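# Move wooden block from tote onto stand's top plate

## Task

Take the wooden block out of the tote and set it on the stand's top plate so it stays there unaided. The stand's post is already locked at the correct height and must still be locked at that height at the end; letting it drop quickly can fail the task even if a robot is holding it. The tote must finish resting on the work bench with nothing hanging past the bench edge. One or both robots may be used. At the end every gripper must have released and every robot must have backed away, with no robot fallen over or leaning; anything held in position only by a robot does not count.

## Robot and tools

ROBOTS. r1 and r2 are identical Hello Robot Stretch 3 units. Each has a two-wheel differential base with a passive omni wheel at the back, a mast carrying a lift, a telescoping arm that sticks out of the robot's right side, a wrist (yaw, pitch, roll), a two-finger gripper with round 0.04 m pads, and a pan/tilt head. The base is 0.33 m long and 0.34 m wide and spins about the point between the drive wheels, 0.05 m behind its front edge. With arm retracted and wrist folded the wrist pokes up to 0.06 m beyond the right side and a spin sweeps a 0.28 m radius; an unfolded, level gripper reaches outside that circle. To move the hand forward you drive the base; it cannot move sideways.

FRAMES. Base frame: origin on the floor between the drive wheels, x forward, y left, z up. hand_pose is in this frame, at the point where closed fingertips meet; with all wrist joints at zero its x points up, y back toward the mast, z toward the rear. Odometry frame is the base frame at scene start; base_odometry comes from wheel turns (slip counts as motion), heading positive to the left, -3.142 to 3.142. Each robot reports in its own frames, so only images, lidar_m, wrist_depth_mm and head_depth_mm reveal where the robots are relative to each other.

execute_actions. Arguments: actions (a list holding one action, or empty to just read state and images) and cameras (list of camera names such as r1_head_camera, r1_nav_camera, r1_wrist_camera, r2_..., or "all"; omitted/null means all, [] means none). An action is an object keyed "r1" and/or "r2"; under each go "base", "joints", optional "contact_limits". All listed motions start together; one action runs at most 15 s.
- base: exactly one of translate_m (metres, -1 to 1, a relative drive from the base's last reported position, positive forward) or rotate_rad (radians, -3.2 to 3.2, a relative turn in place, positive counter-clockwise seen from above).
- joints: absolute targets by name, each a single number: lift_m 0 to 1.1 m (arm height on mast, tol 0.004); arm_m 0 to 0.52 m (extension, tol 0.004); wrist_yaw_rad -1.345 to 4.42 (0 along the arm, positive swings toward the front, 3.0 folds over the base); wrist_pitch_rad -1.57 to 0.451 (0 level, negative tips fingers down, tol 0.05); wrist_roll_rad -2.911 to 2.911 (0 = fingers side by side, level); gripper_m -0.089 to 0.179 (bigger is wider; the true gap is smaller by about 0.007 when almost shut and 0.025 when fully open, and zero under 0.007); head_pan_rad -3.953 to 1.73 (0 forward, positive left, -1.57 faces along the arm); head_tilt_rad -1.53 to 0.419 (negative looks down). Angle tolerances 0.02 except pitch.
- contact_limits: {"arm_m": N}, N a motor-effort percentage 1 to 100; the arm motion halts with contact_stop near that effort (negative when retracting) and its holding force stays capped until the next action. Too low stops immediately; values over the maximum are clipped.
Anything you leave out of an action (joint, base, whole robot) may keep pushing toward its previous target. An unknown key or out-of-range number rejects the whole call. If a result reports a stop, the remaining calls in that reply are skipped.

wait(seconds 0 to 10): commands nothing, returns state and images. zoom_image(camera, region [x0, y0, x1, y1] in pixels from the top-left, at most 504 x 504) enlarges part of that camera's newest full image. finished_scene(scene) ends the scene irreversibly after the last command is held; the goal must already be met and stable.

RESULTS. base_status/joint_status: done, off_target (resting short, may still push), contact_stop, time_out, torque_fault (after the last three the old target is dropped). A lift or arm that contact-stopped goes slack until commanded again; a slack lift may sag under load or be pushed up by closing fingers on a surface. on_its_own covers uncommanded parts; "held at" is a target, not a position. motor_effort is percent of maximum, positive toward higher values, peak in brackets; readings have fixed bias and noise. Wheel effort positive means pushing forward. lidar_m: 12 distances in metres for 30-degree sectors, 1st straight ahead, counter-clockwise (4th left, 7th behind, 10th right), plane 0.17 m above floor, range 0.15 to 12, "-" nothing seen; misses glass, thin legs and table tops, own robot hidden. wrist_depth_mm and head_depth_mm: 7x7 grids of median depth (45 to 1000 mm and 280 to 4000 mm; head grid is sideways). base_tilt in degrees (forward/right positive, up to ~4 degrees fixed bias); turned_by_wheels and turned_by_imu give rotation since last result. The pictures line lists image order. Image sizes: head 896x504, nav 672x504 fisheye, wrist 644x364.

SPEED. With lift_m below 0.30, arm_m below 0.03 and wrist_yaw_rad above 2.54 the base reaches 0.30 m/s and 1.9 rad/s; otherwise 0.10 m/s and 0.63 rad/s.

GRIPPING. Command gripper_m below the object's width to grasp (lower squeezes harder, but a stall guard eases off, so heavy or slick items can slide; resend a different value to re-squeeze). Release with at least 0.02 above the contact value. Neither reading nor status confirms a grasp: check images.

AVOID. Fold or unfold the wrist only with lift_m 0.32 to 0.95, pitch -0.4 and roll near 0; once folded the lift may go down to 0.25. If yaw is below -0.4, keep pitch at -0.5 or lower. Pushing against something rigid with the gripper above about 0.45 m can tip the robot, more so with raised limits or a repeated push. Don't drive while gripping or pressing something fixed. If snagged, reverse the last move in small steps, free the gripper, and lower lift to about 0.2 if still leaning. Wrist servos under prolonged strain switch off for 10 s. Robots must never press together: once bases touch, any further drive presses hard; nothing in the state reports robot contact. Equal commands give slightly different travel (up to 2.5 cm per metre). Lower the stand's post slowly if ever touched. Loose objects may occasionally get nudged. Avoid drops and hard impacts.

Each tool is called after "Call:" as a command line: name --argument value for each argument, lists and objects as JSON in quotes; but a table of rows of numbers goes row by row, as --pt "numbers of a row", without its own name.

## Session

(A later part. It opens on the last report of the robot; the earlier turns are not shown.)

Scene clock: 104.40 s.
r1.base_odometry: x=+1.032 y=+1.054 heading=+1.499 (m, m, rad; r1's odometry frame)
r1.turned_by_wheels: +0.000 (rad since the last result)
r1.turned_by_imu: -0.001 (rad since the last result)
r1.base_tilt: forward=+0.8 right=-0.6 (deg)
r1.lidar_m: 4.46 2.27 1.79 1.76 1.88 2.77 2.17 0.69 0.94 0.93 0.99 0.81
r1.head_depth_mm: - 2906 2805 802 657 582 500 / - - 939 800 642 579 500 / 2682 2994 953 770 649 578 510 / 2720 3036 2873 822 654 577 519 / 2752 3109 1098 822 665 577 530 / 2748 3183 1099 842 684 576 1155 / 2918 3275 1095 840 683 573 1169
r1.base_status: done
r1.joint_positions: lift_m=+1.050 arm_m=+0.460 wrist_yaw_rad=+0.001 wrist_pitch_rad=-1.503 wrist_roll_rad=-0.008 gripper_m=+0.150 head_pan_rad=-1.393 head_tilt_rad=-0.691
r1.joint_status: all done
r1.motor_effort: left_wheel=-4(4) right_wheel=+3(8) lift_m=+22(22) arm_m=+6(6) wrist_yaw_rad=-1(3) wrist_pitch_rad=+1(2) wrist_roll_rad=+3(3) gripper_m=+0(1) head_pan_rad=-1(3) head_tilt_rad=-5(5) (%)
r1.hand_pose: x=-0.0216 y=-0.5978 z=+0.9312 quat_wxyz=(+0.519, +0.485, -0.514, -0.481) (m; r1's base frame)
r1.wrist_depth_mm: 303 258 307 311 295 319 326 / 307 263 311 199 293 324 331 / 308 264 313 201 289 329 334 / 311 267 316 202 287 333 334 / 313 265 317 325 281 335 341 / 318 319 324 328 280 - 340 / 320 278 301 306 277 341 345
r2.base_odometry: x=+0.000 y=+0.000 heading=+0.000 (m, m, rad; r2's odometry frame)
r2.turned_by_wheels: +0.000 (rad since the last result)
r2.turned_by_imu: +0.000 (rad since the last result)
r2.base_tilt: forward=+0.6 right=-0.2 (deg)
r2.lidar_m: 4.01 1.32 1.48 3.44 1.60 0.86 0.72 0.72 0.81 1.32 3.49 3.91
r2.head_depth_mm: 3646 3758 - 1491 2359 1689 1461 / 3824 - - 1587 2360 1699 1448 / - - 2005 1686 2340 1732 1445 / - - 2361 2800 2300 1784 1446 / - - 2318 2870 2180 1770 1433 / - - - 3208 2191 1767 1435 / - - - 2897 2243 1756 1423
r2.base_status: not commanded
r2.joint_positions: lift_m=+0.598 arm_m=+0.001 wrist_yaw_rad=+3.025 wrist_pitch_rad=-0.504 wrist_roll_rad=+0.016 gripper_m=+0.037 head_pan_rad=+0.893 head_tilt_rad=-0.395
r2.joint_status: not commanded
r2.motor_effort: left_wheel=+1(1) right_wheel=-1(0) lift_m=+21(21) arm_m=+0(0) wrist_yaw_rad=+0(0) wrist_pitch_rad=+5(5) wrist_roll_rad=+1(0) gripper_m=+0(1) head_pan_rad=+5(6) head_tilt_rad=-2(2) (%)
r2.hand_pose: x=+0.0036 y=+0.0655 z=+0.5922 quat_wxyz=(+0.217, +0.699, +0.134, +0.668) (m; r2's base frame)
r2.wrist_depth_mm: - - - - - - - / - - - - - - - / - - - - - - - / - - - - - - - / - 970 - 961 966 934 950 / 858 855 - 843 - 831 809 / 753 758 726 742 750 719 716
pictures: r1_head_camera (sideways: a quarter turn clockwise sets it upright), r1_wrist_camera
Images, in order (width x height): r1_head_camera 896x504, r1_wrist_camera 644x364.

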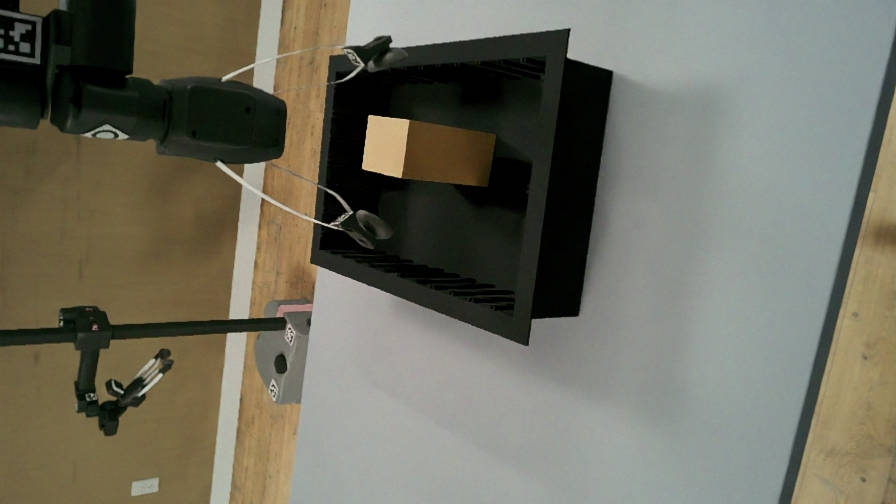

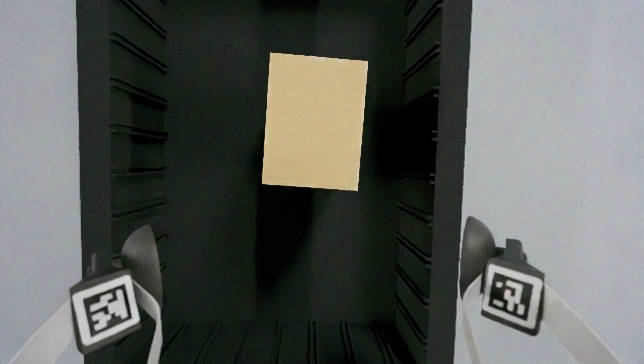

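Call:
execute_actions --actions '[{"r1":{"joints":{"arm_m":0.51,"gripper_m":0.12}}}]' --cameras '[]'

Call:
execute_actions --actions '[{"r1":{"joints":{"lift_m":0.92}}}]' --cameras '["r1_head_camera","r1_wrist_camera"]'

Scene clock: 111.97 s.
r1.base_odometry: x=+1.032 y=+1.054 heading=+1.499 (m, m, rad; r1's odometry frame)
r1.turned_by_wheels: +0.000 (rad since the last result)
r1.turned_by_imu: -0.001 (rad since the last result)
r1.base_tilt: forward=+0.9 right=-0.5 (deg)
r1.lidar_m: 4.44 2.28 1.80 1.76 1.88 2.75 2.18 0.69 0.94 0.93 0.99 0.81
r1.head_depth_mm: - 2848 2789 802 657 582 501 / - - 2735 795 641 581 501 / 2635 2938 2756 770 649 580 510 / 2726 3034 1016 818 653 578 520 / 2719 3106 1104 817 664 576 530 / 2742 3278 1103 842 685 578 1149 / 2920 3270 1099 840 684 573 1173
r1.base_status: not commanded
r1.joint_positions: lift_m=+1.050 arm_m=+0.510 wrist_yaw_rad=+0.001 wrist_pitch_rad=-1.503 wrist_roll_rad=-0.008 gripper_m=+0.120 head_pan_rad=-1.393 head_tilt_rad=-0.691
r1.joint_status: all done
r1.motor_effort: left_wheel=-4(4) right_wheel=+3(3) lift_m=+22(22) arm_m=+6(6) wrist_yaw_rad=-1(1) wrist_pitch_rad=+1(1) wrist_roll_rad=+3(3) gripper_m=+0(81) head_pan_rad=-1(2) head_tilt_rad=-5(6) (%)
r1.hand_pose: x=-0.0216 y=-0.6478 z=+0.9312 quat_wxyz=(+0.519, +0.485, -0.514, -0.481) (m; r1's base frame)
r1.wrist_depth_mm: 302 257 309 312 299 323 325 / 304 259 310 315 294 327 329 / 307 259 315 316 295 325 333 / 313 263 316 202 292 331 338 / 315 245 319 204 317 335 339 / 318 235 325 328 328 339 345 / 321 289 324 328 282 341 347
r2.base_odometry: x=+0.000 y=+0.000 heading=+0.000 (m, m, rad; r2's odometry frame)
r2.turned_by_wheels: +0.000 (rad since the last result)
r2.turned_by_imu: +0.000 (rad since the last result)
r2.base_tilt: forward=+0.6 right=-0.2 (deg)
r2.lidar_m: 4.01 1.32 1.48 3.45 1.60 0.86 0.72 0.72 0.81 1.32 3.49 3.90
r2.head_depth_mm: 3600 3770 3985 1489 2359 1697 1459 / 3821 3957 - 1595 2345 1693 1464 / - - 1861 1690 2332 1731 1445 / - - 2361 2763 2336 1780 1446 / - - 2342 2891 2187 1773 1426 / - - - 3196 2205 1753 1428 / - - - 2831 2266 1742 1429
r2.base_status: not commanded
r2.joint_positions: lift_m=+0.598 arm_m=+0.001 wrist_yaw_rad=+3.025 wrist_pitch_rad=-0.504 wrist_roll_rad=+0.016 gripper_m=+0.037 head_pan_rad=+0.893 head_tilt_rad=-0.395
r2.joint_status: not commanded
r2.motor_effort: left_wheel=+0(1) right_wheel=-1(1) lift_m=+21(21) arm_m=+0(0) wrist_yaw_rad=+0(1) wrist_pitch_rad=+5(5) wrist_roll_rad=+0(0) gripper_m=+0(0) head_pan_rad=+4(4) head_tilt_rad=-1(2) (%)
r2.hand_pose: x=+0.0036 y=+0.0655 z=+0.5922 quat_wxyz=(+0.217, +0.699, +0.134, +0.668) (m; r2's base frame)
r2.wrist_depth_mm: - - - - - - - / - - - - - - - / - - - - - - - / - - - - - - - / - 993 - 965 - 922 922 / 881 870 - 845 - 828 817 / 766 754 720 744 725 731 712
pictures: none
No camera images: the call's "cameras" was empty. Leave "cameras" out to get every camera's image.

Scene clock: 113.97 s.
r1.base_odometry: x=+1.032 y=+1.054 heading=+1.499 (m, m, rad; r1's odometry frame)
r1.turned_by_wheels: +0.000 (rad since the last result)
r1.turned_by_imu: +0.000 (rad since the last result)
r1.base_tilt: forward=+0.8 right=-0.5 (deg)
r1.lidar_m: 4.46 2.28 1.80 1.76 1.88 2.76 2.18 0.69 0.94 0.93 0.99 0.81
r1.head_depth_mm: 2551 - 2768 804 658 581 501 / 2611 - 936 796 640 580 501 / 2684 2935 965 768 648 579 509 / 2718 3051 972 815 651 579 520 / 2722 3097 1100 818 663 579 528 / 2762 3185 1097 843 685 576 1154 / 2955 3258 1092 842 683 575 1168
r1.base_status: not commanded
r1.joint_positions: lift_m=+0.920 arm_m=+0.510 wrist_yaw_rad=+0.001 wrist_pitch_rad=-1.503 wrist_roll_rad=-0.008 gripper_m=+0.120 head_pan_rad=-1.393 head_tilt_rad=-0.691
r1.joint_status: all done
r1.motor_effort: left_wheel=-4(4) right_wheel=+2(3) lift_m=+14(21) arm_m=+6(5) wrist_yaw_rad=-1(2) wrist_pitch_rad=+1(2) wrist_roll_rad=+3(3) gripper_m=-2(0) head_pan_rad=-2(2) head_tilt_rad=-5(5) (%)
r1.hand_pose: x=-0.0216 y=-0.6478 z=+0.8017 quat_wxyz=(+0.519, +0.485, -0.514, -0.481) (m; r1's base frame)
r1.wrist_depth_mm: 179 183 184 187 190 159 109 / 181 185 187 189 192 159 110 / 182 186 72 73 74 148 111 / 182 188 73 74 75 157 112 / 183 189 73 74 75 150 113 / 184 190 74 75 76 137 115 / 177 194 75 76 77 157 116
r2.base_odometry: x=+0.000 y=+0.000 heading=+0.000 (m, m, rad; r2's odometry frame)
r2.turned_by_wheels: +0.000 (rad since the last result)
r2.turned_by_imu: +0.000 (rad since the last result)
r2.base_tilt: forward=+0.7 right=-0.1 (deg)
r2.lidar_m: 4.00 1.32 1.48 3.45 1.61 0.86 0.72 0.72 0.81 1.32 3.48 3.92
r2.head_depth_mm: 3559 3791 - 1495 2350 1692 1450 / 3841 3972 - 1585 2312 1693 1461 / - - 1845 1688 2334 1734 1455 / - - 2348 2825 2323 1792 1444 / - - 2358 2910 2185 1759 1437 / - - - 3241 2192 1771 1424 / - - - 2857 2222 1738 1419
r2.base_status: not commanded
r2.joint_positions: lift_m=+0.598 arm_m=+0.001 wrist_yaw_rad=+3.025 wrist_pitch_rad=-0.504 wrist_roll_rad=+0.016 gripper_m=+0.037 head_pan_rad=+0.893 head_tilt_rad=-0.395
r2.joint_status: not commanded
r2.motor_effort: left_wheel=+1(1) right_wheel=-1(1) lift_m=+21(21) arm_m=+1(1) wrist_yaw_rad=+0(1) wrist_pitch_rad=+5(5) wrist_roll_rad=+0(0) gripper_m=-1(1) head_pan_rad=+5(4) head_tilt_rad=-2(2) (%)
r2.hand_pose: x=+0.0036 y=+0.0655 z=+0.5922 quat_wxyz=(+0.217, +0.699, +0.134, +0.668) (m; r2's base frame)
r2.wrist_depth_mm: - - - - - - - / - - - - - - - / - - - - - - - / - - - - - - - / 996 974 - 921 994 924 926 / 876 834 - 823 - 802 800 / 770 729 734 728 723 723 706
pictures: r1_head_camera (sideways: a quarter turn clockwise sets it upright), r1_wrist_camera
Images, in order (width x height): r1_head_camera 896x504, r1_wrist_camera 644x364.

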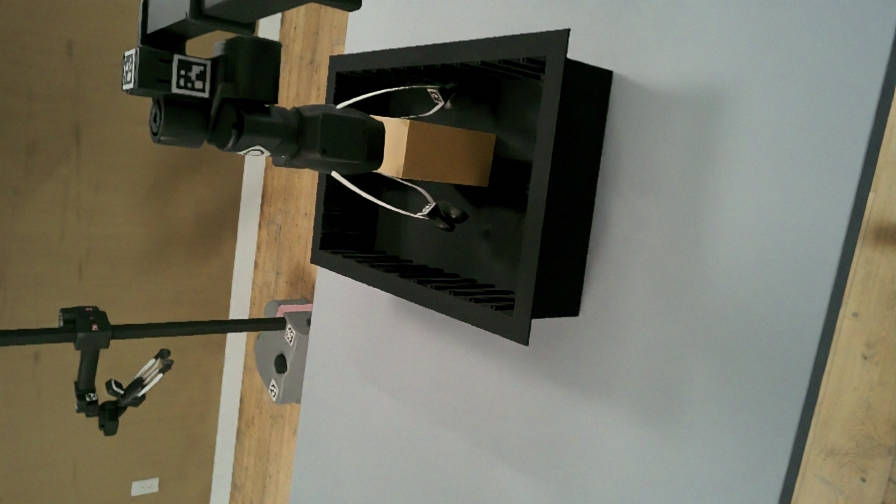

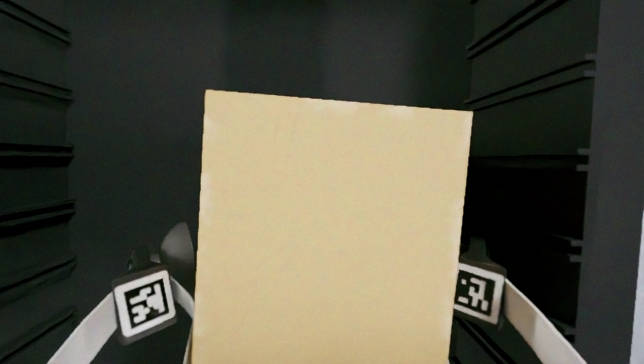

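Good. Grip and lift.

Call:
execute_actions --actions '[{"r1":{"joints":{"gripper_m":0.0}}}]' --cameras '[]'

Call:
execute_actions --actions '[{"r1":{"joints":{"lift_m":1.08}}}]' --cameras '[]'

Call:
execute_actions --actions '[{"r1":{"joints":{"arm_m":0.0,"head_pan_rad":-2.6,"head_tilt_rad":-0.3}}}]' --cameras '["r1_nav_camera","r1_wrist_camera"]'

Scene clock: 122.53 s.
r1.base_odometry: x=+1.032 y=+1.054 heading=+1.499 (m, m, rad; r1's odometry frame)
r1.turned_by_wheels: +0.000 (rad since the last result)
r1.turned_by_imu: -0.001 (rad since the last result)
r1.base_tilt: forward=+0.8 right=-0.5 (deg)
r1.lidar_m: 4.46 2.27 1.79 1.76 1.88 2.76 2.17 0.69 0.95 0.93 0.99 0.81
r1.head_depth_mm: 2563 - 2778 802 654 583 500 / 2627 - 939 795 641 582 501 / 2694 2950 965 769 648 579 508 / 2735 3053 972 820 654 581 519 / 2710 3076 1101 818 663 577 529 / 2801 3214 1097 843 688 576 1150 / 2888 3276 1097 842 683 576 1176
r1.base_status: not commanded
r1.joint_positions: lift_m=+0.920 arm_m=+0.510 wrist_yaw_rad=+0.001 wrist_pitch_rad=-1.503 wrist_roll_rad=-0.007 gripper_m=+0.002 head_pan_rad=-1.393 head_tilt_rad=-0.691
r1.joint_status: all done
r1.motor_effort: left_wheel=-5(5) right_wheel=+4(4) lift_m=+14(14) arm_m=+6(6) wrist_yaw_rad=-1(1) wrist_pitch_rad=+1(1) wrist_roll_rad=+3(3) gripper_m=-46(98) head_pan_rad=-1(2) head_tilt_rad=-6(5) (%)
r1.hand_pose: x=-0.0216 y=-0.6478 z=+0.8017 quat_wxyz=(+0.519, +0.485, -0.514, -0.481) (m; r1's base frame)
r1.wrist_depth_mm: 179 183 185 187 190 158 109 / 181 185 186 190 192 158 110 / 182 187 72 73 74 148 111 / 183 188 73 74 74 156 112 / 184 189 74 74 75 149 113 / 183 190 74 75 76 137 115 / 182 195 75 76 77 158 116
r2.base_odometry: x=+0.000 y=+0.000 heading=+0.000 (m, m, rad; r2's odometry frame)
r2.turned_by_wheels: +0.000 (rad since the last result)
r2.turned_by_imu: +0.000 (rad since the last result)
r2.base_tilt: forward=+0.6 right=-0.2 (deg)
r2.lidar_m: 4.01 1.31 1.48 3.45 1.60 0.86 0.72 0.72 0.81 1.32 3.49 3.92
r2.head_depth_mm: 3604 3823 3969 1495 2399 1699 1459 / 3890 3838 - 1598 2335 1692 1457 / - - 1846 1679 2327 1738 1453 / - - 2370 2791 2296 1775 1426 / - - 2340 2934 2217 1765 1437 / - - - 3238 2203 1738 1440 / - - - 2868 2254 1756 1431
r2.base_status: not commanded
r2.joint_positions: lift_m=+0.598 arm_m=+0.001 wrist_yaw_rad=+3.025 wrist_pitch_rad=-0.504 wrist_roll_rad=+0.016 gripper_m=+0.037 head_pan_rad=+0.893 head_tilt_rad=-0.395
r2.joint_status: not commanded
r2.motor_effort: left_wheel=+1(0) right_wheel=-1(1) lift_m=+21(21) arm_m=+0(0) wrist_yaw_rad=+1(0) wrist_pitch_rad=+5(4) wrist_roll_rad=+1(1) gripper_m=+0(1) head_pan_rad=+4(5) head_tilt_rad=-2(2) (%)
r2.hand_pose: x=+0.0036 y=+0.0655 z=+0.5922 quat_wxyz=(+0.217, +0.699, +0.134, +0.668) (m; r2's base frame)
r2.wrist_depth_mm: - - - - - - - / - - - - - - - / - - - - - - - / - - - - - - - / - 982 - 971 969 981 908 / 873 855 - 825 - 811 824 / 786 756 732 748 719 715 702
pictures: none
No camera images: the call's "cameras" was empty. Leave "cameras" out to get every camera's image.

Scene clock: 124.83 s.
r1.base_odometry: x=+1.032 y=+1.054 heading=+1.499 (m, m, rad; r1's odometry frame)
r1.turned_by_wheels: +0.000 (rad since the last result)
r1.turned_by_imu: +0.000 (rad since the last result)
r1.base_tilt: forward=+0.8 right=-0.4 (deg)
r1.lidar_m: 4.46 2.28 1.79 1.76 1.88 2.76 2.17 0.69 0.94 0.93 0.99 0.81
r1.head_depth_mm: 2641 2842 2753 801 658 582 501 / - 2968 655 848 640 581 500 / 2671 3031 925 846 650 579 511 / 2744 3083 964 821 653 578 519 / 2691 3071 1106 817 663 577 531 / 2750 3204 1103 842 684 576 1146 / 2900 3322 1095 844 682 575 1166
r1.base_status: not commanded
r1.joint_positions: lift_m=+1.080 arm_m=+0.510 wrist_yaw_rad=+0.001 wrist_pitch_rad=-1.503 wrist_roll_rad=-0.007 gripper_m=+0.015 head_pan_rad=-1.393 head_tilt_rad=-0.691
r1.joint_status: all done
r1.on_its_own: gripper_m is held at +0.013, not at your +0.000, by its stall guard, which is still easing
r1.motor_effort: left_wheel=-5(5) right_wheel=+3(4) lift_m=+23(25) arm_m=+6(5) wrist_yaw_rad=-1(1) wrist_pitch_rad=+1(2) wrist_roll_rad=+3(3) gripper_m=-41(47) head_pan_rad=-2(2) head_tilt_rad=-6(5) (%)
r1.hand_pose: x=-0.0216 y=-0.6479 z=+0.9611 quat_wxyz=(+0.519, +0.485, -0.514, -0.481) (m; r1's base frame)
r1.wrist_depth_mm: 332 276 338 339 300 347 355 / 333 281 340 343 336 354 358 / 337 282 82 82 82 356 359 / 341 284 81 81 81 360 362 / 344 273 80 80 80 364 368 / 348 264 79 79 79 370 375 / 351 287 79 79 79 375 376
r2.base_odometry: x=+0.000 y=+0.000 heading=+0.000 (m, m, rad; r2's odometry frame)
r2.turned_by_wheels: +0.000 (rad since the last result)
r2.turned_by_imu: +0.000 (rad since the last result)
r2.base_tilt: forward=+0.7 right=-0.3 (deg)
r2.lidar_m: 4.01 1.32 1.48 3.45 1.60 0.86 0.72 0.72 0.81 1.32 3.48 3.93
r2.head_depth_mm: 3655 3939 3955 1494 2382 1681 1463 / 3787 - - 1592 2345 1683 1445 / - - 1967 1699 2312 1725 1441 / - - 2366 2796 2305 1781 1444 / - - 2346 2887 2187 1766 1439 / - - - 3234 2194 1785 1430 / - - - 2838 2255 1756 1421
r2.base_status: not commanded
r2.joint_positions: lift_m=+0.598 arm_m=+0.001 wrist_yaw_rad=+3.025 wrist_pitch_rad=-0.504 wrist_roll_rad=+0.016 gripper_m=+0.037 head_pan_rad=+0.893 head_tilt_rad=-0.395
r2.joint_status: not commanded
r2.motor_effort: left_wheel=+1(1) right_wheel=+0(0) lift_m=+21(20) arm_m=+0(0) wrist_yaw_rad=+0(0) wrist_pitch_rad=+5(4) wrist_roll_rad=+0(0) gripper_m=+0(1) head_pan_rad=+5(4) head_tilt_rad=-2(2) (%)
r2.hand_pose: x=+0.0036 y=+0.0655 z=+0.5922 quat_wxyz=(+0.217, +0.699, +0.134, +0.668) (m; r2's base frame)
r2.wrist_depth_mm: - - - - - - - / - - - - - - - / - - - - - - - / - - - - - - - / - 984 - 973 990 933 931 / 881 867 - 845 - 814 820 / 782 781 759 736 732 728 726
pictures: none
No camera images: the call's "cameras" was empty. Leave "cameras" out to get every camera's image.

Scene clock: 129.77 s.
r1.base_odometry: x=+1.032 y=+1.054 heading=+1.499 (m, m, rad; r1's odometry frame)
r1.turned_by_wheels: +0.000 (rad since the last result)
r1.turned_by_imu: -0.001 (rad since the last result)
r1.base_tilt: forward=+0.8 right=-0.6 (deg)
r1.lidar_m: 4.46 2.28 1.79 1.76 1.89 2.76 2.18 0.69 0.95 0.93 0.99 0.81
r1.head_depth_mm: 3983 - - - - - 1479 / - - - - - - 1505 / - - - - - - 663 / - - - - - - 662 / - - - - - - 663 / 3805 3950 - - - 783 666 / 3410 3609 - - - 813 684
r1.base_status: not commanded
r1.joint_positions: lift_m=+1.080 arm_m=+0.000 wrist_yaw_rad=+0.001 wrist_pitch_rad=-1.503 wrist_roll_rad=-0.007 gripper_m=+0.041 head_pan_rad=-2.593 head_tilt_rad=-0.310
r1.joint_status: all done
r1.on_its_own: gripper_m is held at +0.040, not at your +0.000, by its stall guard, which is still easing
r1.motor_effort: left_wheel=-4(4) right_wheel=+3(3) lift_m=+23(23) arm_m=-5(6) wrist_yaw_rad=-1(1) wrist_pitch_rad=+1(1) wrist_roll_rad=+2(3) gripper_m=-30(42) head_pan_rad=-1(25) head_tilt_rad=+4(32) (%)
r1.hand_pose: x=-0.0216 y=-0.1388 z=+0.9611 quat_wxyz=(+0.519, +0.485, -0.514, -0.481) (m; r1's base frame)
r1.wrist_depth_mm: 331 335 339 344 348 352 354 / 334 338 342 347 354 356 360 / - - 83 83 83 384 367 / - - 82 82 82 - - / - - 81 81 81 - - / - - 80 80 80 - - / - - 79 79 79 - -
r2.base_odometry: x=+0.000 y=+0.000 heading=+0.000 (m, m, rad; r2's odometry frame)
r2.turned_by_wheels: +0.000 (rad since the last result)
r2.turned_by_imu: -0.001 (rad since the last result)
r2.base_tilt: forward=+0.5 right=-0.2 (deg)
r2.lidar_m: 4.01 1.32 1.47 3.45 1.61 0.86 0.72 0.72 0.81 1.32 3.49 3.95
r2.head_depth_mm: 3642 3830 3945 1496 2347 1703 1461 / 3843 2307 2522 1589 2325 1688 1449 / - - - 1685 2301 1730 1443 / - - 2344 2789 2297 1777 1450 / - - 2364 2917 2200 1769 1428 / - - - 3168 2183 1759 1425 / - - - 2815 2235 1757 1428
r2.base_status: not commanded
r2.joint_positions: lift_m=+0.598 arm_m=+0.001 wrist_yaw_rad=+3.025 wrist_pitch_rad=-0.504 wrist_roll_rad=+0.016 gripper_m=+0.037 head_pan_rad=+0.893 head_tilt_rad=-0.395
r2.joint_status: not commanded
r2.motor_effort: left_wheel=+1(1) right_wheel=+0(1) lift_m=+21(21) arm_m=+1(0) wrist_yaw_rad=+0(1) wrist_pitch_rad=+5(5) wrist_roll_rad=+0(0) gripper_m=-1(0) head_pan_rad=+5(4) head_tilt_rad=-2(1) (%)
r2.hand_pose: x=+0.0036 y=+0.0655 z=+0.5922 quat_wxyz=(+0.217, +0.699, +0.134, +0.668) (m; r2's base frame)
r2.wrist_depth_mm: - - - - - - - / - - - - - - - / - - - - - - - / - - - - - - - / - 972 - 967 998 958 902 / 882 860 - 805 - 813 802 / 767 744 743 718 735 741 716
pictures: r1_nav_camera (sideways: a quarter turn counterclockwise sets it upright), r1_wrist_camera
Images, in order (width x height): r1_nav_camera 672x504, r1_wrist_camera 644x364.

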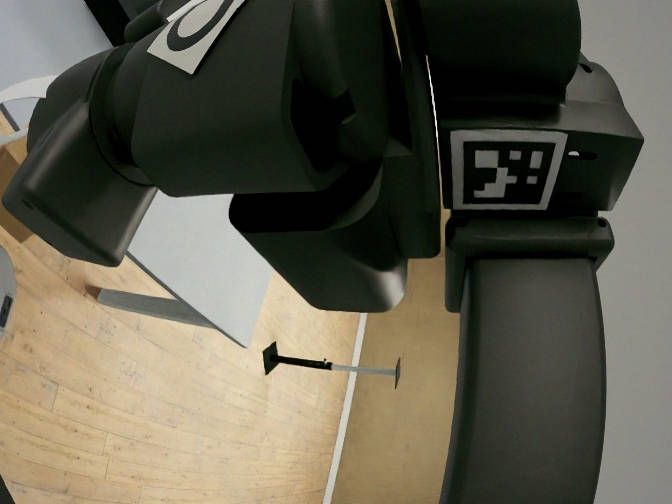

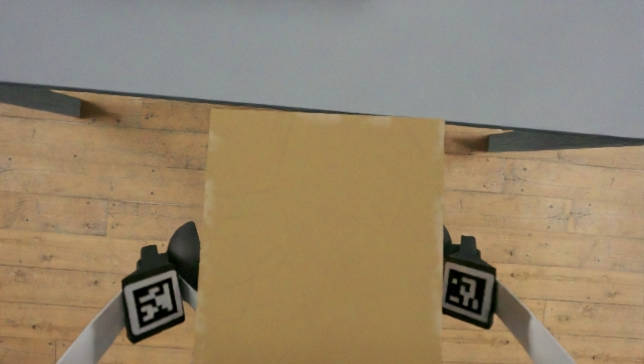

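Call:
execute_actions --actions '[{"r1":{"base":{"translate_m":-1.0},"joints":{"gripper_m":0.02}}}]' --cameras '["r1_nav_camera","r1_head_camera"]'

Scene clock: 149.23 s.
r1.base_odometry: x=+0.960 y=+0.056 heading=+1.499 (m, m, rad; r1's odometry frame)
r1.turned_by_wheels: +0.000 (rad since the last result)
r1.turned_by_imu: -0.006 (rad since the last result)
r1.base_tilt: forward=+0.8 right=-0.6 (deg)
r1.lidar_m: 1.77 2.42 1.88 1.85 1.97 2.88 3.33 1.20 2.98 2.93 0.90 0.38
r1.head_depth_mm: 3007 3153 3258 - - - 1479 / 3225 3339 3485 - - - 1509 / 3364 3595 3639 - - - 1530 / 3607 3788 3929 - - - 1597 / 3838 - - - - - 1601 / 3703 3948 - - - 1915 1585 / 3305 3494 - - - 1970 1660
r1.base_status: done
r1.joint_positions: lift_m=+1.080 arm_m=+0.000 wrist_yaw_rad=+0.001 wrist_pitch_rad=-1.502 wrist_roll_rad=-0.007 gripper_m=+0.059 head_pan_rad=-2.593 head_tilt_rad=-0.309
r1.joint_status: gripper_m off_target (ended at +0.059, target +0.020)
r1.on_its_own: gripper_m is held at +0.058, not at your +0.020, by its stall guard, which is not easing now
r1.motor_effort: left_wheel=-4(9) right_wheel=+3(3) lift_m=+23(23) arm_m=-4(5) wrist_yaw_rad=-1(1) wrist_pitch_rad=+1(1) wrist_roll_rad=+2(2) gripper_m=-21(98) head_pan_rad=-2(1) head_tilt_rad=+5(5) (%)
r1.hand_pose: x=-0.0216 y=-0.1388 z=+0.9611 quat_wxyz=(+0.519, +0.484, -0.515, -0.481) (m; r1's base frame)
r1.wrist_depth_mm: - - - - - - - / 409 - - - - - - / 420 718 - 90 - - - / - - 91 88 85 - - / - - 89 86 84 - - / - - 88 85 82 - - / - - 87 84 81 - -
r2.base_odometry: x=+0.000 y=+0.000 heading=+0.000 (m, m, rad; r2's odometry frame)
r2.turned_by_wheels: +0.000 (rad since the last result)
r2.turned_by_imu: -0.002 (rad since the last result)
r2.base_tilt: forward=+0.5 right=-0.4 (deg)
r2.lidar_m: 4.00 1.32 1.48 3.45 1.61 0.86 0.72 0.72 0.81 1.32 3.49 3.91
r2.head_depth_mm: 3583 3844 3990 1489 2379 1701 1457 / 3842 - - 1583 2291 1679 1453 / - - - 1687 2299 1720 1452 / - - 2350 2797 2294 1778 1437 / - - 2316 2914 2191 1773 1430 / - - - 3033 2209 1768 1431 / - - - 2848 2230 1749 1423
r2.base_status: not commanded
r2.joint_positions: lift_m=+0.598 arm_m=+0.001 wrist_yaw_rad=+3.025 wrist_pitch_rad=-0.504 wrist_roll_rad=+0.016 gripper_m=+0.037 head_pan_rad=+0.893 head_tilt_rad=-0.395
r2.joint_status: not commanded
r2.motor_effort: left_wheel=+1(1) right_wheel=-1(1) lift_m=+21(20) arm_m=+0(1) wrist_yaw_rad=+1(1) wrist_pitch_rad=+5(5) wrist_roll_rad=+1(1) gripper_m=+0(0) head_pan_rad=+5(5) head_tilt_rad=-2(2) (%)
r2.hand_pose: x=+0.0036 y=+0.0655 z=+0.5922 quat_wxyz=(+0.217, +0.699, +0.134, +0.668) (m; r2's base frame)
r2.wrist_depth_mm: - - - - - - - / - - - - - - - / - - - - - - - / - - - - - - - / - 982 - 979 973 954 945 / 883 861 - 828 - 829 806 / 762 754 731 730 742 710 694
pictures: r1_head_camera (sideways: a quarter turn clockwise sets it upright), r1_nav_camera (sideways: a quarter turn counterclockwise sets it upright)
Images, in order (width x height): r1_head_camera 896x504, r1_nav_camera 672x504.

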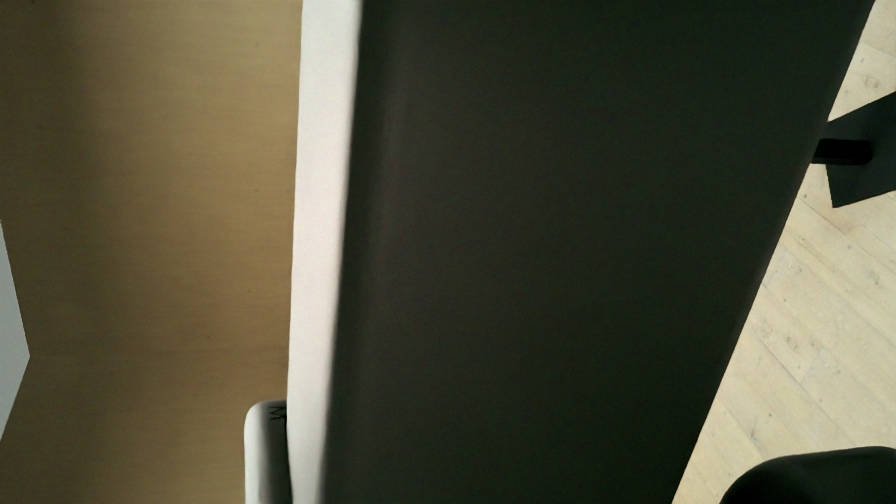

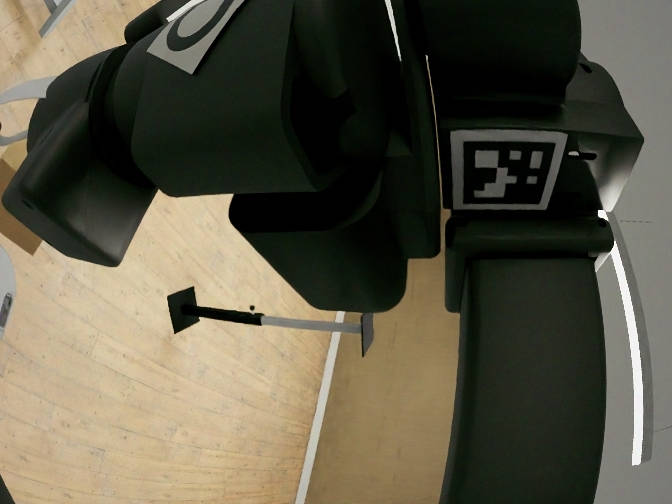

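Call:
execute_actions --actions '[{"r1":{"base":{"translate_m":-1.0},"joints":{"head_pan_rad":-1.57,"head_tilt_rad":-0.2}}}]' --cameras '["r1_nav_camera","r1_head_camera","r1_wrist_camera"]'

Scene clock: 166.23 s.
r1.base_odometry: x=+0.888 y=-0.941 heading=+1.499 (m, m, rad; r1's odometry frame)
r1.turned_by_wheels: +0.000 (rad since the last result)
r1.turned_by_imu: -0.005 (rad since the last result)
r1.base_tilt: forward=+0.7 right=-0.6 (deg)
r1.lidar_m: 1.33 2.54 1.97 1.93 2.06 2.38 2.33 2.49 0.40 2.84 3.03 1.53
r1.head_depth_mm: 2605 2676 2773 2919 - - - / 2561 2670 2798 2914 - - - / 2638 2683 2764 2849 - - - / 2612 2713 2809 2877 2990 2343 1798 / 2603 2732 2847 2898 3037 2413 1791 / 2627 2718 2789 2918 3008 2373 1777 / 2628 2680 2862 2890 3048 2362 1781
r1.base_status: done
r1.joint_positions: lift_m=+1.080 arm_m=+0.000 wrist_yaw_rad=+0.001 wrist_pitch_rad=-1.502 wrist_roll_rad=-0.007 gripper_m=+0.059 head_pan_rad=-1.577 head_tilt_rad=-0.211
r1.joint_status: all done
r1.on_its_own: gripper_m is held at +0.058, not at your +0.020, by its stall guard, which is not easing now
r1.motor_effort: left_wheel=-3(9) right_wheel=+3(3) lift_m=+23(23) arm_m=-5(6) wrist_yaw_rad=-2(1) wrist_pitch_rad=+1(1) wrist_roll_rad=+2(2) gripper_m=-21(21) head_pan_rad=+3(25) head_tilt_rad=+5(18) (%)
r1.hand_pose: x=-0.0216 y=-0.1388 z=+0.9611 quat_wxyz=(+0.519, +0.484, -0.515, -0.481) (m; r1's base frame)
r1.wrist_depth_mm: - - - - - - - / - - - - - - - / - - - 90 - - - / - - 91 88 85 - - / - - 89 86 84 - - / - - 88 85 82 - - / - - 87 84 81 - -
r2.base_odometry: x=+0.000 y=+0.000 heading=+0.000 (m, m, rad; r2's odometry frame)
r2.turned_by_wheels: +0.000 (rad since the last result)
r2.turned_by_imu: -0.001 (rad since the last result)
r2.base_tilt: forward=+0.4 right=-0.1 (deg)
r2.lidar_m: 4.00 1.31 1.48 3.46 1.60 0.86 0.72 0.72 0.81 1.32 3.48 3.92
r2.head_depth_mm: 3615 3860 - 1489 2368 1696 1455 / 3861 - - 1584 2325 1682 1458 / - - - 1695 2332 1739 1446 / - - 2351 2721 2305 1760 1438 / - - 2353 2878 2210 1773 1436 / - - - 3238 2175 1770 1436 / - - - 2801 2252 1768 1428
r2.base_status: not commanded
r2.joint_positions: lift_m=+0.598 arm_m=+0.001 wrist_yaw_rad=+3.025 wrist_pitch_rad=-0.504 wrist_roll_rad=+0.016 gripper_m=+0.037 head_pan_rad=+0.893 head_tilt_rad=-0.395
r2.joint_status: not commanded
r2.motor_effort: left_wheel=+1(1) right_wheel=+0(0) lift_m=+21(21) arm_m=+0(0) wrist_yaw_rad=+0(1) wrist_pitch_rad=+5(5) wrist_roll_rad=+1(0) gripper_m=+1(0) head_pan_rad=+5(6) head_tilt_rad=-2(2) (%)
r2.hand_pose: x=+0.0036 y=+0.0655 z=+0.5922 quat_wxyz=(+0.217, +0.699, +0.134, +0.668) (m; r2's base frame)
r2.wrist_depth_mm: - - - - - - - / - - - - - - - / - - - - - - - / - - - - - - - / - 994 - 950 981 925 945 / 866 874 - 826 - 834 806 / 761 755 736 747 736 741 711
pictures: r1_head_camera (sideways: a quarter turn clockwise sets it upright), r1_nav_camera (sideways: a quarter turn counterclockwise sets it upright), r1_wrist_camera
Images, in order (width x height): r1_head_camera 896x504, r1_nav_camera 672x504, r1_wrist_camera 644x364.

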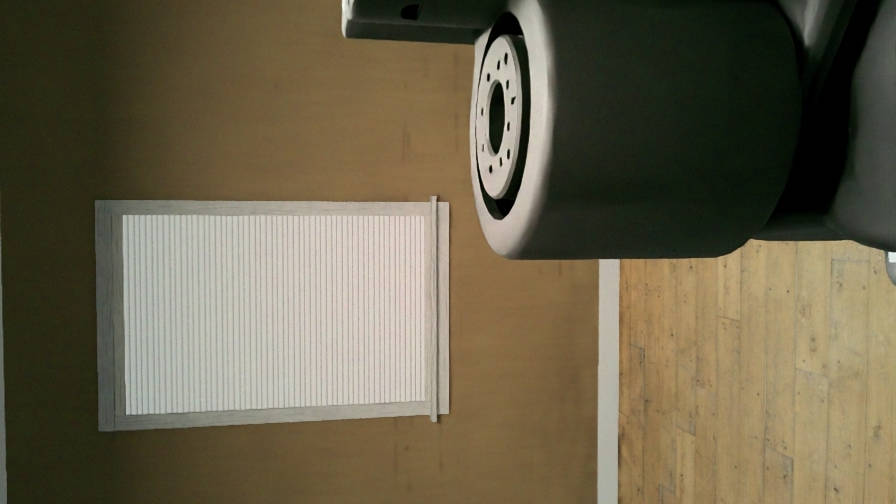

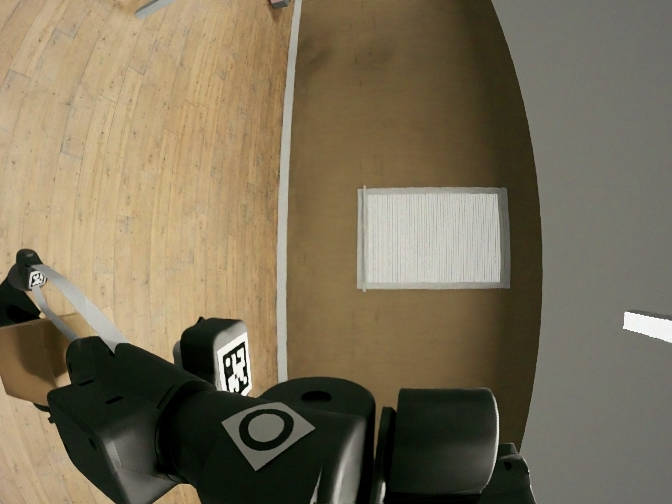

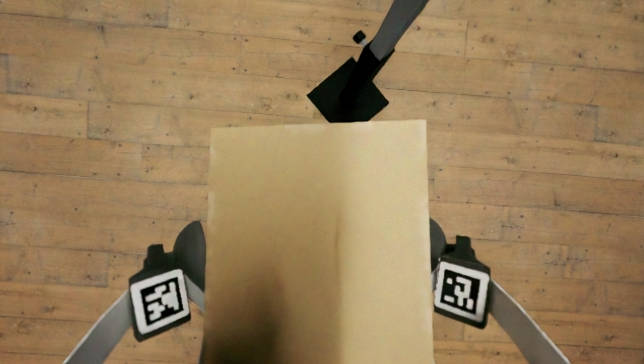

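Call:
execute_actions --actions '[{"r1":{"joints":{"head_pan_rad":-2.1,"head_tilt_rad":-0.3}}}]' --cameras '["r1_nav_camera","r1_head_camera"]'

Scene clock: 173.57 s.
r1.base_odometry: x=+0.888 y=-0.941 heading=+1.499 (m, m, rad; r1's odometry frame)
r1.turned_by_wheels: +0.000 (rad since the last result)
r1.turned_by_imu: -0.001 (rad since the last result)
r1.base_tilt: forward=+0.8 right=-0.6 (deg)
r1.lidar_m: 1.33 2.54 1.97 1.93 2.06 2.38 2.33 2.49 0.40 2.85 3.03 1.53
r1.head_depth_mm: 2949 2983 - - - 2090 1619 / 3184 3298 - - - 2293 - / 3043 3185 - - - - - / 2878 2997 - - - - - / 2721 2883 - - - - - / 2637 2766 - - - - - / 2524 2645 - - - - -
r1.base_status: not commanded
r1.joint_positions: lift_m=+1.080 arm_m=+0.000 wrist_yaw_rad=+0.001 wrist_pitch_rad=-1.502 wrist_roll_rad=-0.007 gripper_m=+0.059 head_pan_rad=-2.093 head_tilt_rad=-0.296
r1.joint_status: all done
r1.on_its_own: gripper_m is held at +0.058, not at your +0.020, by its stall guard, which is not easing now
r1.motor_effort: left_wheel=-3(3) right_wheel=+3(3) lift_m=+23(23) arm_m=-6(5) wrist_yaw_rad=-1(1) wrist_pitch_rad=+1(1) wrist_roll_rad=+2(2) gripper_m=-21(21) head_pan_rad=-1(22) head_tilt_rad=-3(14) (%)
r1.hand_pose: x=-0.0216 y=-0.1388 z=+0.9611 quat_wxyz=(+0.519, +0.484, -0.515, -0.481) (m; r1's base frame)
r1.wrist_depth_mm: - - - - - - - / - - - - - - - / - - - 90 - - - / - - 91 88 85 - - / - - 89 86 84 - - / - - 88 85 82 - - / - - 87 84 81 - -
r2.base_odometry: x=+0.000 y=+0.000 heading=+0.000 (m, m, rad; r2's odometry frame)
r2.turned_by_wheels: +0.000 (rad since the last result)
r2.turned_by_imu: +0.000 (rad since the last result)
r2.base_tilt: forward=+0.6 right=-0.3 (deg)
r2.lidar_m: 4.00 1.31 1.48 3.44 1.60 0.86 0.72 0.72 0.81 1.32 3.48 3.92
r2.head_depth_mm: 3637 3866 3988 1503 2354 1687 1457 / 3862 - - 1589 2326 1695 1456 / - - - 1690 2329 1735 1445 / - - 2365 2786 2304 1771 1445 / - - 2328 2924 2172 1768 1430 / - - - 3139 2194 1767 1427 / - - - 2852 2280 1750 1430
r2.base_status: not commanded
r2.joint_positions: lift_m=+0.598 arm_m=+0.001 wrist_yaw_rad=+3.025 wrist_pitch_rad=-0.504 wrist_roll_rad=+0.016 gripper_m=+0.037 head_pan_rad=+0.893 head_tilt_rad=-0.395
r2.joint_status: not commanded
r2.motor_effort: left_wheel=+1(1) right_wheel=+0(1) lift_m=+21(21) arm_m=+0(0) wrist_yaw_rad=+1(0) wrist_pitch_rad=+5(5) wrist_roll_rad=+0(1) gripper_m=-1(1) head_pan_rad=+4(6) head_tilt_rad=-2(2) (%)
r2.hand_pose: x=+0.0036 y=+0.0655 z=+0.5922 quat_wxyz=(+0.217, +0.699, +0.134, +0.668) (m; r2's base frame)
r2.wrist_depth_mm: - - - - - - - / - - - - - - - / - - - - - - - / - - - - - - - / - - - 970 - 945 943 / 897 874 - 841 - 815 806 / 772 757 740 743 734 712 712
pictures: r1_head_camera (sideways: a quarter turn clockwise sets it upright), r1_nav_camera (sideways: a quarter turn counterclockwise sets it upright)
Images, in order (width x height): r1_head_camera 896x504, r1_nav_camera 672x504.

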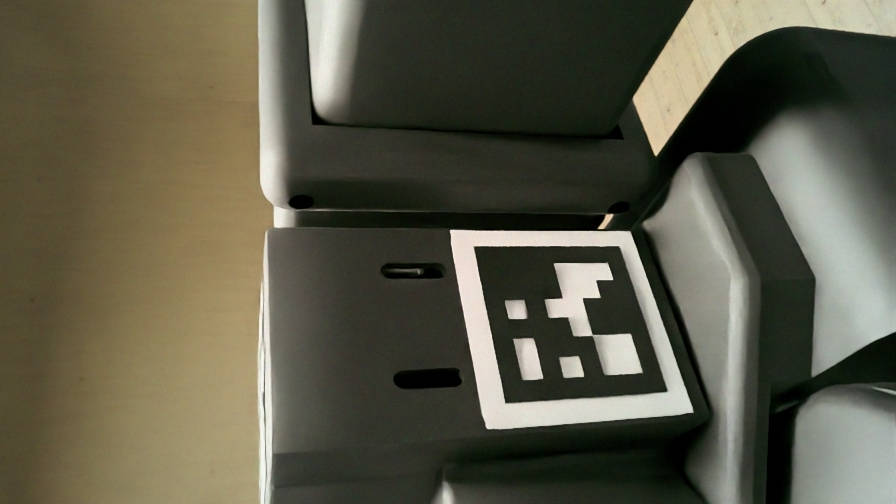

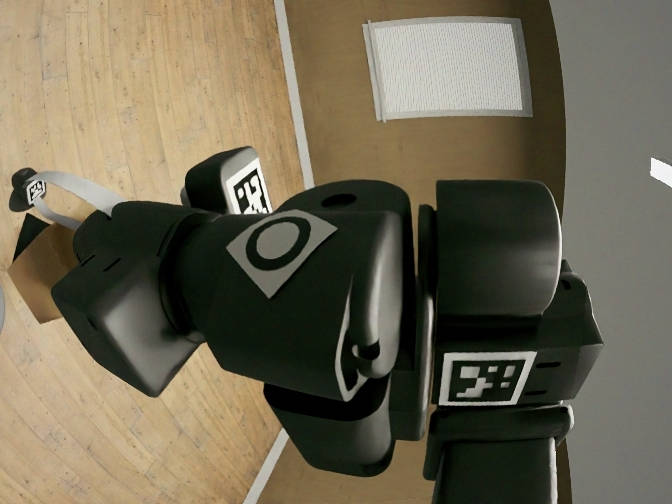

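Call:
execute_actions --actions '[{"r1":{"base":{"translate_m":-0.18},"joints":{"wrist_pitch_rad":-0.1}}}]' --cameras '["r1_wrist_camera"]'

Scene clock: 180.13 s.
r1.base_odometry: x=+0.875 y=-1.121 heading=+1.499 (m, m, rad; r1's odometry frame)
r1.turned_by_wheels: +0.000 (rad since the last result)
r1.turned_by_imu: -0.002 (rad since the last result)
r1.base_tilt: forward=+0.9 right=-0.6 (deg)
r1.lidar_m: 1.51 2.56 1.99 1.95 2.08 2.19 2.16 2.30 2.88 0.37 3.02 1.68
r1.head_depth_mm: 2696 2814 - - - 2066 1610 / 3067 3151 - - - 2254 - / 3023 3179 - - - - - / 2888 3026 - - - - - / 2724 2846 - - - - - / 2630 2715 - - - - - / 2487 2578 - - - - -
r1.base_status: done
r1.joint_positions: lift_m=+1.080 arm_m=+0.000 wrist_yaw_rad=+0.001 wrist_pitch_rad=-0.124 wrist_roll_rad=-0.005 gripper_m=+0.058 head_pan_rad=-2.093 head_tilt_rad=-0.297
r1.joint_status: all done
r1.on_its_own: gripper_m is held at +0.058, not at your +0.020, by its stall guard, which is not easing now
r1.motor_effort: left_wheel=-3(10) right_wheel=+3(4) lift_m=+22(23) arm_m=-4(6) wrist_yaw_rad=-1(2) wrist_pitch_rad=+10(19) wrist_roll_rad=+1(2) gripper_m=-1(21) head_pan_rad=-2(1) head_tilt_rad=-3(4) (%)
r1.hand_pose: x=-0.0213 y=-0.3966 z=+1.1629 quat_wxyz=(+0.708, +0.044, -0.704, -0.044) (m; r1's base frame)
r1.wrist_depth_mm: - - - - - - - / - - - - - - - / - - - - - - - / - - - - - - - / - - - - - - - / - - - - - - - / - - - - - - -
r2.base_odometry: x=+0.000 y=+0.000 heading=+0.000 (m, m, rad; r2's odometry frame)
r2.turned_by_wheels: +0.000 (rad since the last result)
r2.turned_by_imu: -0.001 (rad since the last result)
r2.base_tilt: forward=+0.7 right=-0.3 (deg)
r2.lidar_m: 4.00 1.31 1.48 3.45 1.60 0.86 0.72 0.72 0.81 1.32 3.48 3.91
r2.head_depth_mm: 3601 3850 3983 1495 2362 1685 1458 / 3905 - - 1586 2336 1682 1466 / - - - 1682 2333 1729 1443 / - - 2372 2818 2285 1774 1452 / - - 2327 2869 2181 1769 1430 / - - - 3191 2198 1765 1443 / - - - 2858 2256 1745 1424
r2.base_status: not commanded
r2.joint_positions: lift_m=+0.598 arm_m=+0.001 wrist_yaw_rad=+3.025 wrist_pitch_rad=-0.504 wrist_roll_rad=+0.016 gripper_m=+0.037 head_pan_rad=+0.893 head_tilt_rad=-0.395
r2.joint_status: not commanded
r2.motor_effort: left_wheel=+1(0) right_wheel=-1(1) lift_m=+21(21) arm_m=+0(0) wrist_yaw_rad=+0(0) wrist_pitch_rad=+5(5) wrist_roll_rad=+0(0) gripper_m=+1(0) head_pan_rad=+5(6) head_tilt_rad=-2(2) (%)
r2.hand_pose: x=+0.0036 y=+0.0655 z=+0.5922 quat_wxyz=(+0.217, +0.699, +0.134, +0.668) (m; r2's base frame)
r2.wrist_depth_mm: - - - - - - - / - - - - - - - / - - - - - - - / - - - - - - - / - 983 - 983 979 949 922 / 861 854 - 853 - 832 805 / 775 747 745 754 733 737 735
pictures: r1_wrist_camera
Images, in order (width x height): r1_wrist_camera 644x364.

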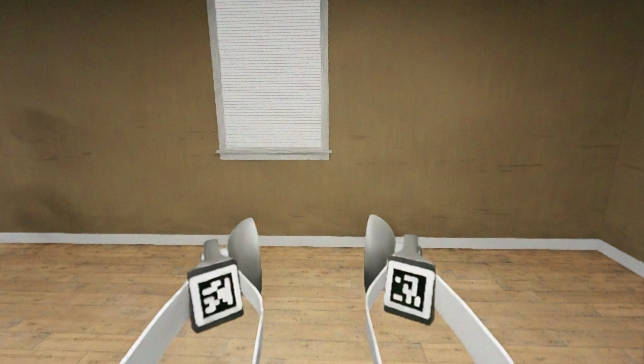

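Call:
execute_actions --actions '[{"r1":{"joints":{"wrist_pitch_rad":-1.5,"gripper_m":0.15}}}]' --cameras '["r1_wrist_camera","r1_nav_camera"]'

Scene clock: 185.03 s.
r1.base_odometry: x=+0.875 y=-1.121 heading=+1.499 (m, m, rad; r1's odometry frame)
r1.turned_by_wheels: +0.000 (rad since the last result)
r1.turned_by_imu: -0.001 (rad since the last result)
r1.base_tilt: forward=+0.9 right=-0.6 (deg)
r1.lidar_m: 1.51 2.55 1.98 1.95 2.08 2.18 2.15 2.29 2.88 0.37 3.04 1.68
r1.head_depth_mm: 2702 2809 - - - 2068 1625 / 3068 3183 - - - 2266 - / 3018 3181 - - - - - / 2883 2973 - - - - - / 2747 2871 - - - - - / 2609 2723 - - - - - / 2482 2578 - - - - -
r1.base_status: not commanded
r1.joint_positions: lift_m=+1.080 arm_m=+0.000 wrist_yaw_rad=+0.001 wrist_pitch_rad=-1.493 wrist_roll_rad=-0.005 gripper_m=+0.150 head_pan_rad=-2.093 head_tilt_rad=-0.297
r1.joint_status: all done
r1.motor_effort: left_wheel=-3(3) right_wheel=+2(2) lift_m=+22(22) arm_m=-3(4) wrist_yaw_rad=-1(1) wrist_pitch_rad=-3(9) wrist_roll_rad=+1(1) gripper_m=+0(84) head_pan_rad=-2(2) head_tilt_rad=-3(3) (%)
r1.hand_pose: x=-0.0216 y=-0.1411 z=+0.9611 quat_wxyz=(+0.520, +0.482, -0.517, -0.479) (m; r1's base frame)
r1.wrist_depth_mm: - - - - - - - / - - - - - - - / - - - - - - - / - - - - - - - / - - - - - - - / - - - - - - - / - - - - - - -
r2.base_odometry: x=+0.000 y=+0.000 heading=+0.000 (m, m, rad; r2's odometry frame)
r2.turned_by_wheels: +0.000 (rad since the last result)
r2.turned_by_imu: +0.000 (rad since the last result)
r2.base_tilt: forward=+0.7 right=-0.2 (deg)
r2.lidar_m: 4.02 1.32 1.48 3.45 1.60 0.86 0.72 0.72 0.81 1.32 3.48 3.90
r2.head_depth_mm: 3658 3851 - 1497 2378 1699 1461 / 3879 - - 1588 2296 1676 1453 / - - - 1685 2339 1720 1458 / - - 2376 2797 2296 1770 1447 / - - 2340 2834 2204 1755 1437 / - - - 3229 2155 1752 1426 / - - - 2844 2250 1750 1422
r2.base_status: not commanded
r2.joint_positions: lift_m=+0.598 arm_m=+0.001 wrist_yaw_rad=+3.025 wrist_pitch_rad=-0.504 wrist_roll_rad=+0.016 gripper_m=+0.037 head_pan_rad=+0.893 head_tilt_rad=-0.395
r2.joint_status: not commanded
r2.motor_effort: left_wheel=+1(0) right_wheel=-1(1) lift_m=+20(21) arm_m=+0(1) wrist_yaw_rad=+1(0) wrist_pitch_rad=+5(5) wrist_roll_rad=+1(1) gripper_m=-1(1) head_pan_rad=+5(4) head_tilt_rad=-2(2) (%)
r2.hand_pose: x=+0.0036 y=+0.0655 z=+0.5922 quat_wxyz=(+0.217, +0.699, +0.134, +0.668) (m; r2's base frame)
r2.wrist_depth_mm: - - - - - - - / - - - - - - - / - - - - - - - / - - - - - - - / - - - 956 - 949 914 / 890 846 - 833 - 815 814 / 757 757 736 737 754 725 724
pictures: r1_nav_camera (sideways: a quarter turn counterclockwise sets it upright), r1_wrist_camera
Images, in order (width x height): r1_nav_camera 672x504, r1_wrist_camera 644x364.

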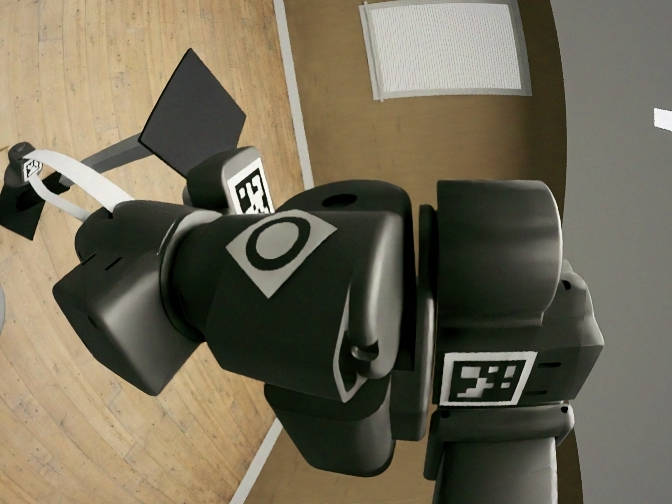

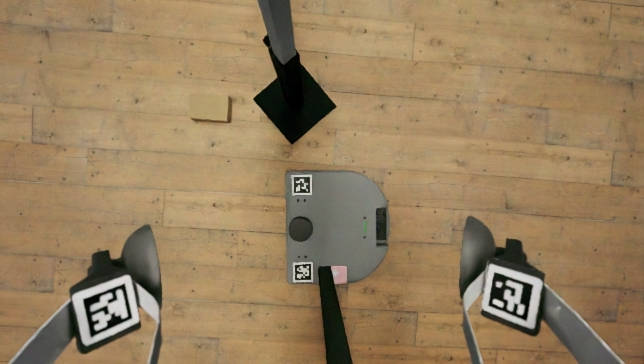

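Call:
execute_actions --actions '[{"r1":{"base":{"translate_m":0.3},"joints":{"arm_m":0.25,"wrist_roll_rad":1.57,"lift_m":0.5}}}]' --cameras '["r1_wrist_camera"]'

Scene clock: 208.37 s.
r1.base_odometry: x=+0.897 y=-0.822 heading=+1.499 (m, m, rad; r1's odometry frame)
r1.turned_by_wheels: +0.000 (rad since the last result)
r1.turned_by_imu: -0.120 (rad since the last result)
r1.base_tilt: forward=+0.8 right=-0.6 (deg)
r1.lidar_m: 1.23 2.85 2.03 1.94 2.00 2.56 2.44 2.50 0.44 2.84 2.92 1.43
r1.head_depth_mm: 2778 2887 2908 3014 2886 2085 1619 / 3098 3184 3311 3452 2904 2091 1623 / 3254 3536 3701 3812 2914 2061 1739 / 3127 3316 3451 3585 2858 570 - / 2931 3085 3137 3381 2890 - - / 2736 2803 2963 3134 3098 - 1523 / 2573 2682 2815 2942 2970 - -
r1.base_status: done
r1.joint_positions: lift_m=+0.930 arm_m=+0.250 wrist_yaw_rad=+0.001 wrist_pitch_rad=-1.502 wrist_roll_rad=+1.575 gripper_m=+0.150 head_pan_rad=-2.094 head_tilt_rad=-0.298
r1.joint_status: lift_m contact_stop (moved -0.150 of -0.580); the others done
r1.on_its_own: lift_m is slack since a contact_stop, until your next command for it (your +0.500 is given up)
r1.motor_effort: left_wheel=+1(25) right_wheel=-1(41) lift_m=+18(34) arm_m=+6(27) wrist_yaw_rad=-1(45) wrist_pitch_rad=+1(38) wrist_roll_rad=-3(46) gripper_m=-1(6) head_pan_rad=-2(2) head_tilt_rad=-1(3) (%)
r1.hand_pose: x=-0.0215 y=-0.3879 z=+0.8116 quat_wxyz=(-0.001, -0.002, -0.731, -0.683) (m; r1's base frame)
r1.wrist_depth_mm: 915 899 906 884 875 891 851 / 948 927 903 876 889 - 883 / 955 945 927 902 917 - 885 / - 950 967 945 935 962 915 / - - - 979 951 927 965 / - - - - - - 969 / - - - - - - -
r2.base_odometry: x=+0.000 y=+0.000 heading=+0.000 (m, m, rad; r2's odometry frame)
r2.turned_by_wheels: +0.000 (rad since the last result)
r2.turned_by_imu: -0.001 (rad since the last result)
r2.base_tilt: forward=+0.6 right=-0.3 (deg)
r2.lidar_m: 4.00 1.32 1.48 3.43 1.60 0.86 0.72 0.72 0.81 1.32 3.50 3.95
r2.head_depth_mm: 3696 3916 - 1496 2394 1684 1456 / 3883 - - 1577 2354 1692 1455 / - - - 1688 2349 1722 1454 / - - 2374 2796 2291 1800 1451 / - - 2301 2951 2214 1759 1429 / - - - 3194 2195 1763 1430 / - - - 2875 2259 1740 1418
r2.base_status: not commanded
r2.joint_positions: lift_m=+0.598 arm_m=+0.001 wrist_yaw_rad=+3.025 wrist_pitch_rad=-0.504 wrist_roll_rad=+0.016 gripper_m=+0.037 head_pan_rad=+0.893 head_tilt_rad=-0.395
r2.joint_status: not commanded
r2.motor_effort: left_wheel=+1(1) right_wheel=-1(1) lift_m=+21(21) arm_m=+0(0) wrist_yaw_rad=+1(1) wrist_pitch_rad=+5(5) wrist_roll_rad=+0(0) gripper_m=+0(1) head_pan_rad=+6(4) head_tilt_rad=-2(2) (%)
r2.hand_pose: x=+0.0036 y=+0.0655 z=+0.5922 quat_wxyz=(+0.217, +0.699, +0.134, +0.668) (m; r2's base frame)
r2.wrist_depth_mm: - - - - - - - / - - - - - - - / - - - - - - - / - - - - - - - / - 993 - 953 979 932 928 / 869 848 - 816 - 833 818 / 784 745 720 733 725 716 713
pictures: r1_wrist_camera
Images, in order (width x height): r1_wrist_camera 644x364.

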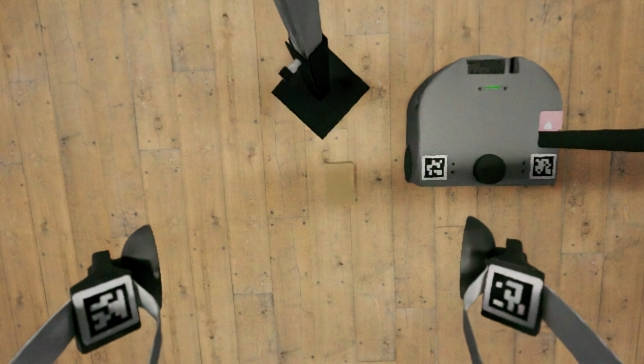

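Call:
execute_actions --actions '[{"r1":{"joints":{"lift_m":0.35}}}]' --cameras '["r1_wrist_camera"]'

Scene clock: 219.20 s.
r1.base_odometry: x=+0.897 y=-0.822 heading=+1.499 (m, m, rad; r1's odometry frame)
r1.turned_by_wheels: +0.000 (rad since the last result)
r1.turned_by_imu: +0.000 (rad since the last result)
r1.base_tilt: forward=+0.8 right=-0.6 (deg)
r1.lidar_m: 1.23 2.84 2.03 1.94 1.99 2.55 2.43 2.50 0.44 2.84 2.92 1.44
r1.head_depth_mm: 2761 2806 2973 3058 2899 2088 1600 / 2988 3158 3339 3443 2924 2070 1625 / 3291 3463 3650 3822 2926 2073 1553 / 3060 3258 3376 3639 2893 544 455 / 2835 3027 3238 3374 2878 545 469 / 2711 2884 2991 3159 2908 2038 461 / 2605 2687 2816 2901 2967 2080 -
r1.base_status: not commanded
r1.joint_positions: lift_m=+0.783 arm_m=+0.250 wrist_yaw_rad=-0.002 wrist_pitch_rad=-1.499 wrist_roll_rad=+1.575 gripper_m=+0.150 head_pan_rad=-2.094 head_tilt_rad=-0.299
r1.joint_status: lift_m contact_stop (moved -0.148 of -0.580)
r1.on_its_own: lift_m is slack since a contact_stop, until your next command for it (your +0.350 is given up)
r1.motor_effort: left_wheel=-2(20) right_wheel=+2(17) lift_m=+18(34) arm_m=-1(11) wrist_yaw_rad=+2(7) wrist_pitch_rad=+0(1) wrist_roll_rad=-3(4) gripper_m=+0(1) head_pan_rad=-1(1) head_tilt_rad=-1(2) (%)
r1.hand_pose: x=-0.0215 y=-0.3891 z=+0.6640 quat_wxyz=(-0.002, -0.002, -0.732, -0.682) (m; r1's base frame)
r1.wrist_depth_mm: 773 771 760 415 740 738 742 / 790 792 785 755 758 - 746 / 811 811 809 774 789 - - / 835 815 798 804 800 - 795 / 845 846 840 833 807 785 782 / 870 846 854 823 840 - 810 / 881 885 863 856 859 842 827
r2.base_odometry: x=+0.000 y=+0.000 heading=+0.000 (m, m, rad; r2's odometry frame)
r2.turned_by_wheels: +0.000 (rad since the last result)
r2.turned_by_imu: -0.001 (rad since the last result)
r2.base_tilt: forward=+0.4 right=-0.2 (deg)
r2.lidar_m: 4.03 1.32 1.48 3.45 1.61 0.86 0.72 0.72 0.81 1.32 3.47 3.92
r2.head_depth_mm: 3650 3931 - 1495 2360 1707 1461 / 3815 - - 1581 2344 1681 1448 / - - - 1691 2322 1729 1447 / - - 2376 2807 2292 1772 1444 / - - 2309 2906 2195 1778 1441 / - - - 3213 2193 1763 1427 / - - - 2836 2243 1733 1422
r2.base_status: not commanded
r2.joint_positions: lift_m=+0.598 arm_m=+0.001 wrist_yaw_rad=+3.025 wrist_pitch_rad=-0.504 wrist_roll_rad=+0.016 gripper_m=+0.037 head_pan_rad=+0.893 head_tilt_rad=-0.395
r2.joint_status: not commanded
r2.motor_effort: left_wheel=+1(1) right_wheel=-1(0) lift_m=+21(21) arm_m=+0(0) wrist_yaw_rad=+1(1) wrist_pitch_rad=+4(5) wrist_roll_rad=+1(0) gripper_m=-1(1) head_pan_rad=+5(5) head_tilt_rad=-2(2) (%)
r2.hand_pose: x=+0.0036 y=+0.0655 z=+0.5922 quat_wxyz=(+0.217, +0.699, +0.134, +0.668) (m; r2's base frame)
r2.wrist_depth_mm: - - - - - - - / - - - - - - - / - - - - - - - / - - - - - - - / - 979 - 980 992 936 919 / 888 883 - 817 - 841 798 / 779 767 729 744 753 725 717
pictures: r1_wrist_camera
Images, in order (width x height): r1_wrist_camera 644x364.

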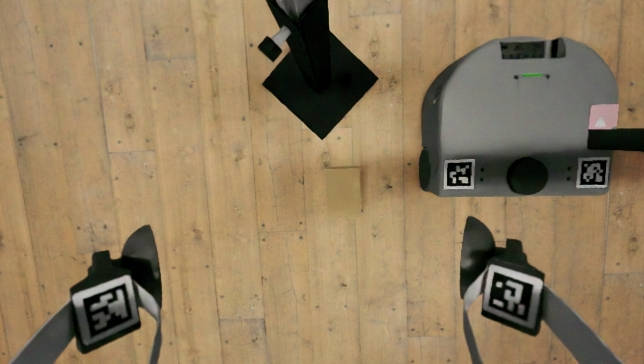

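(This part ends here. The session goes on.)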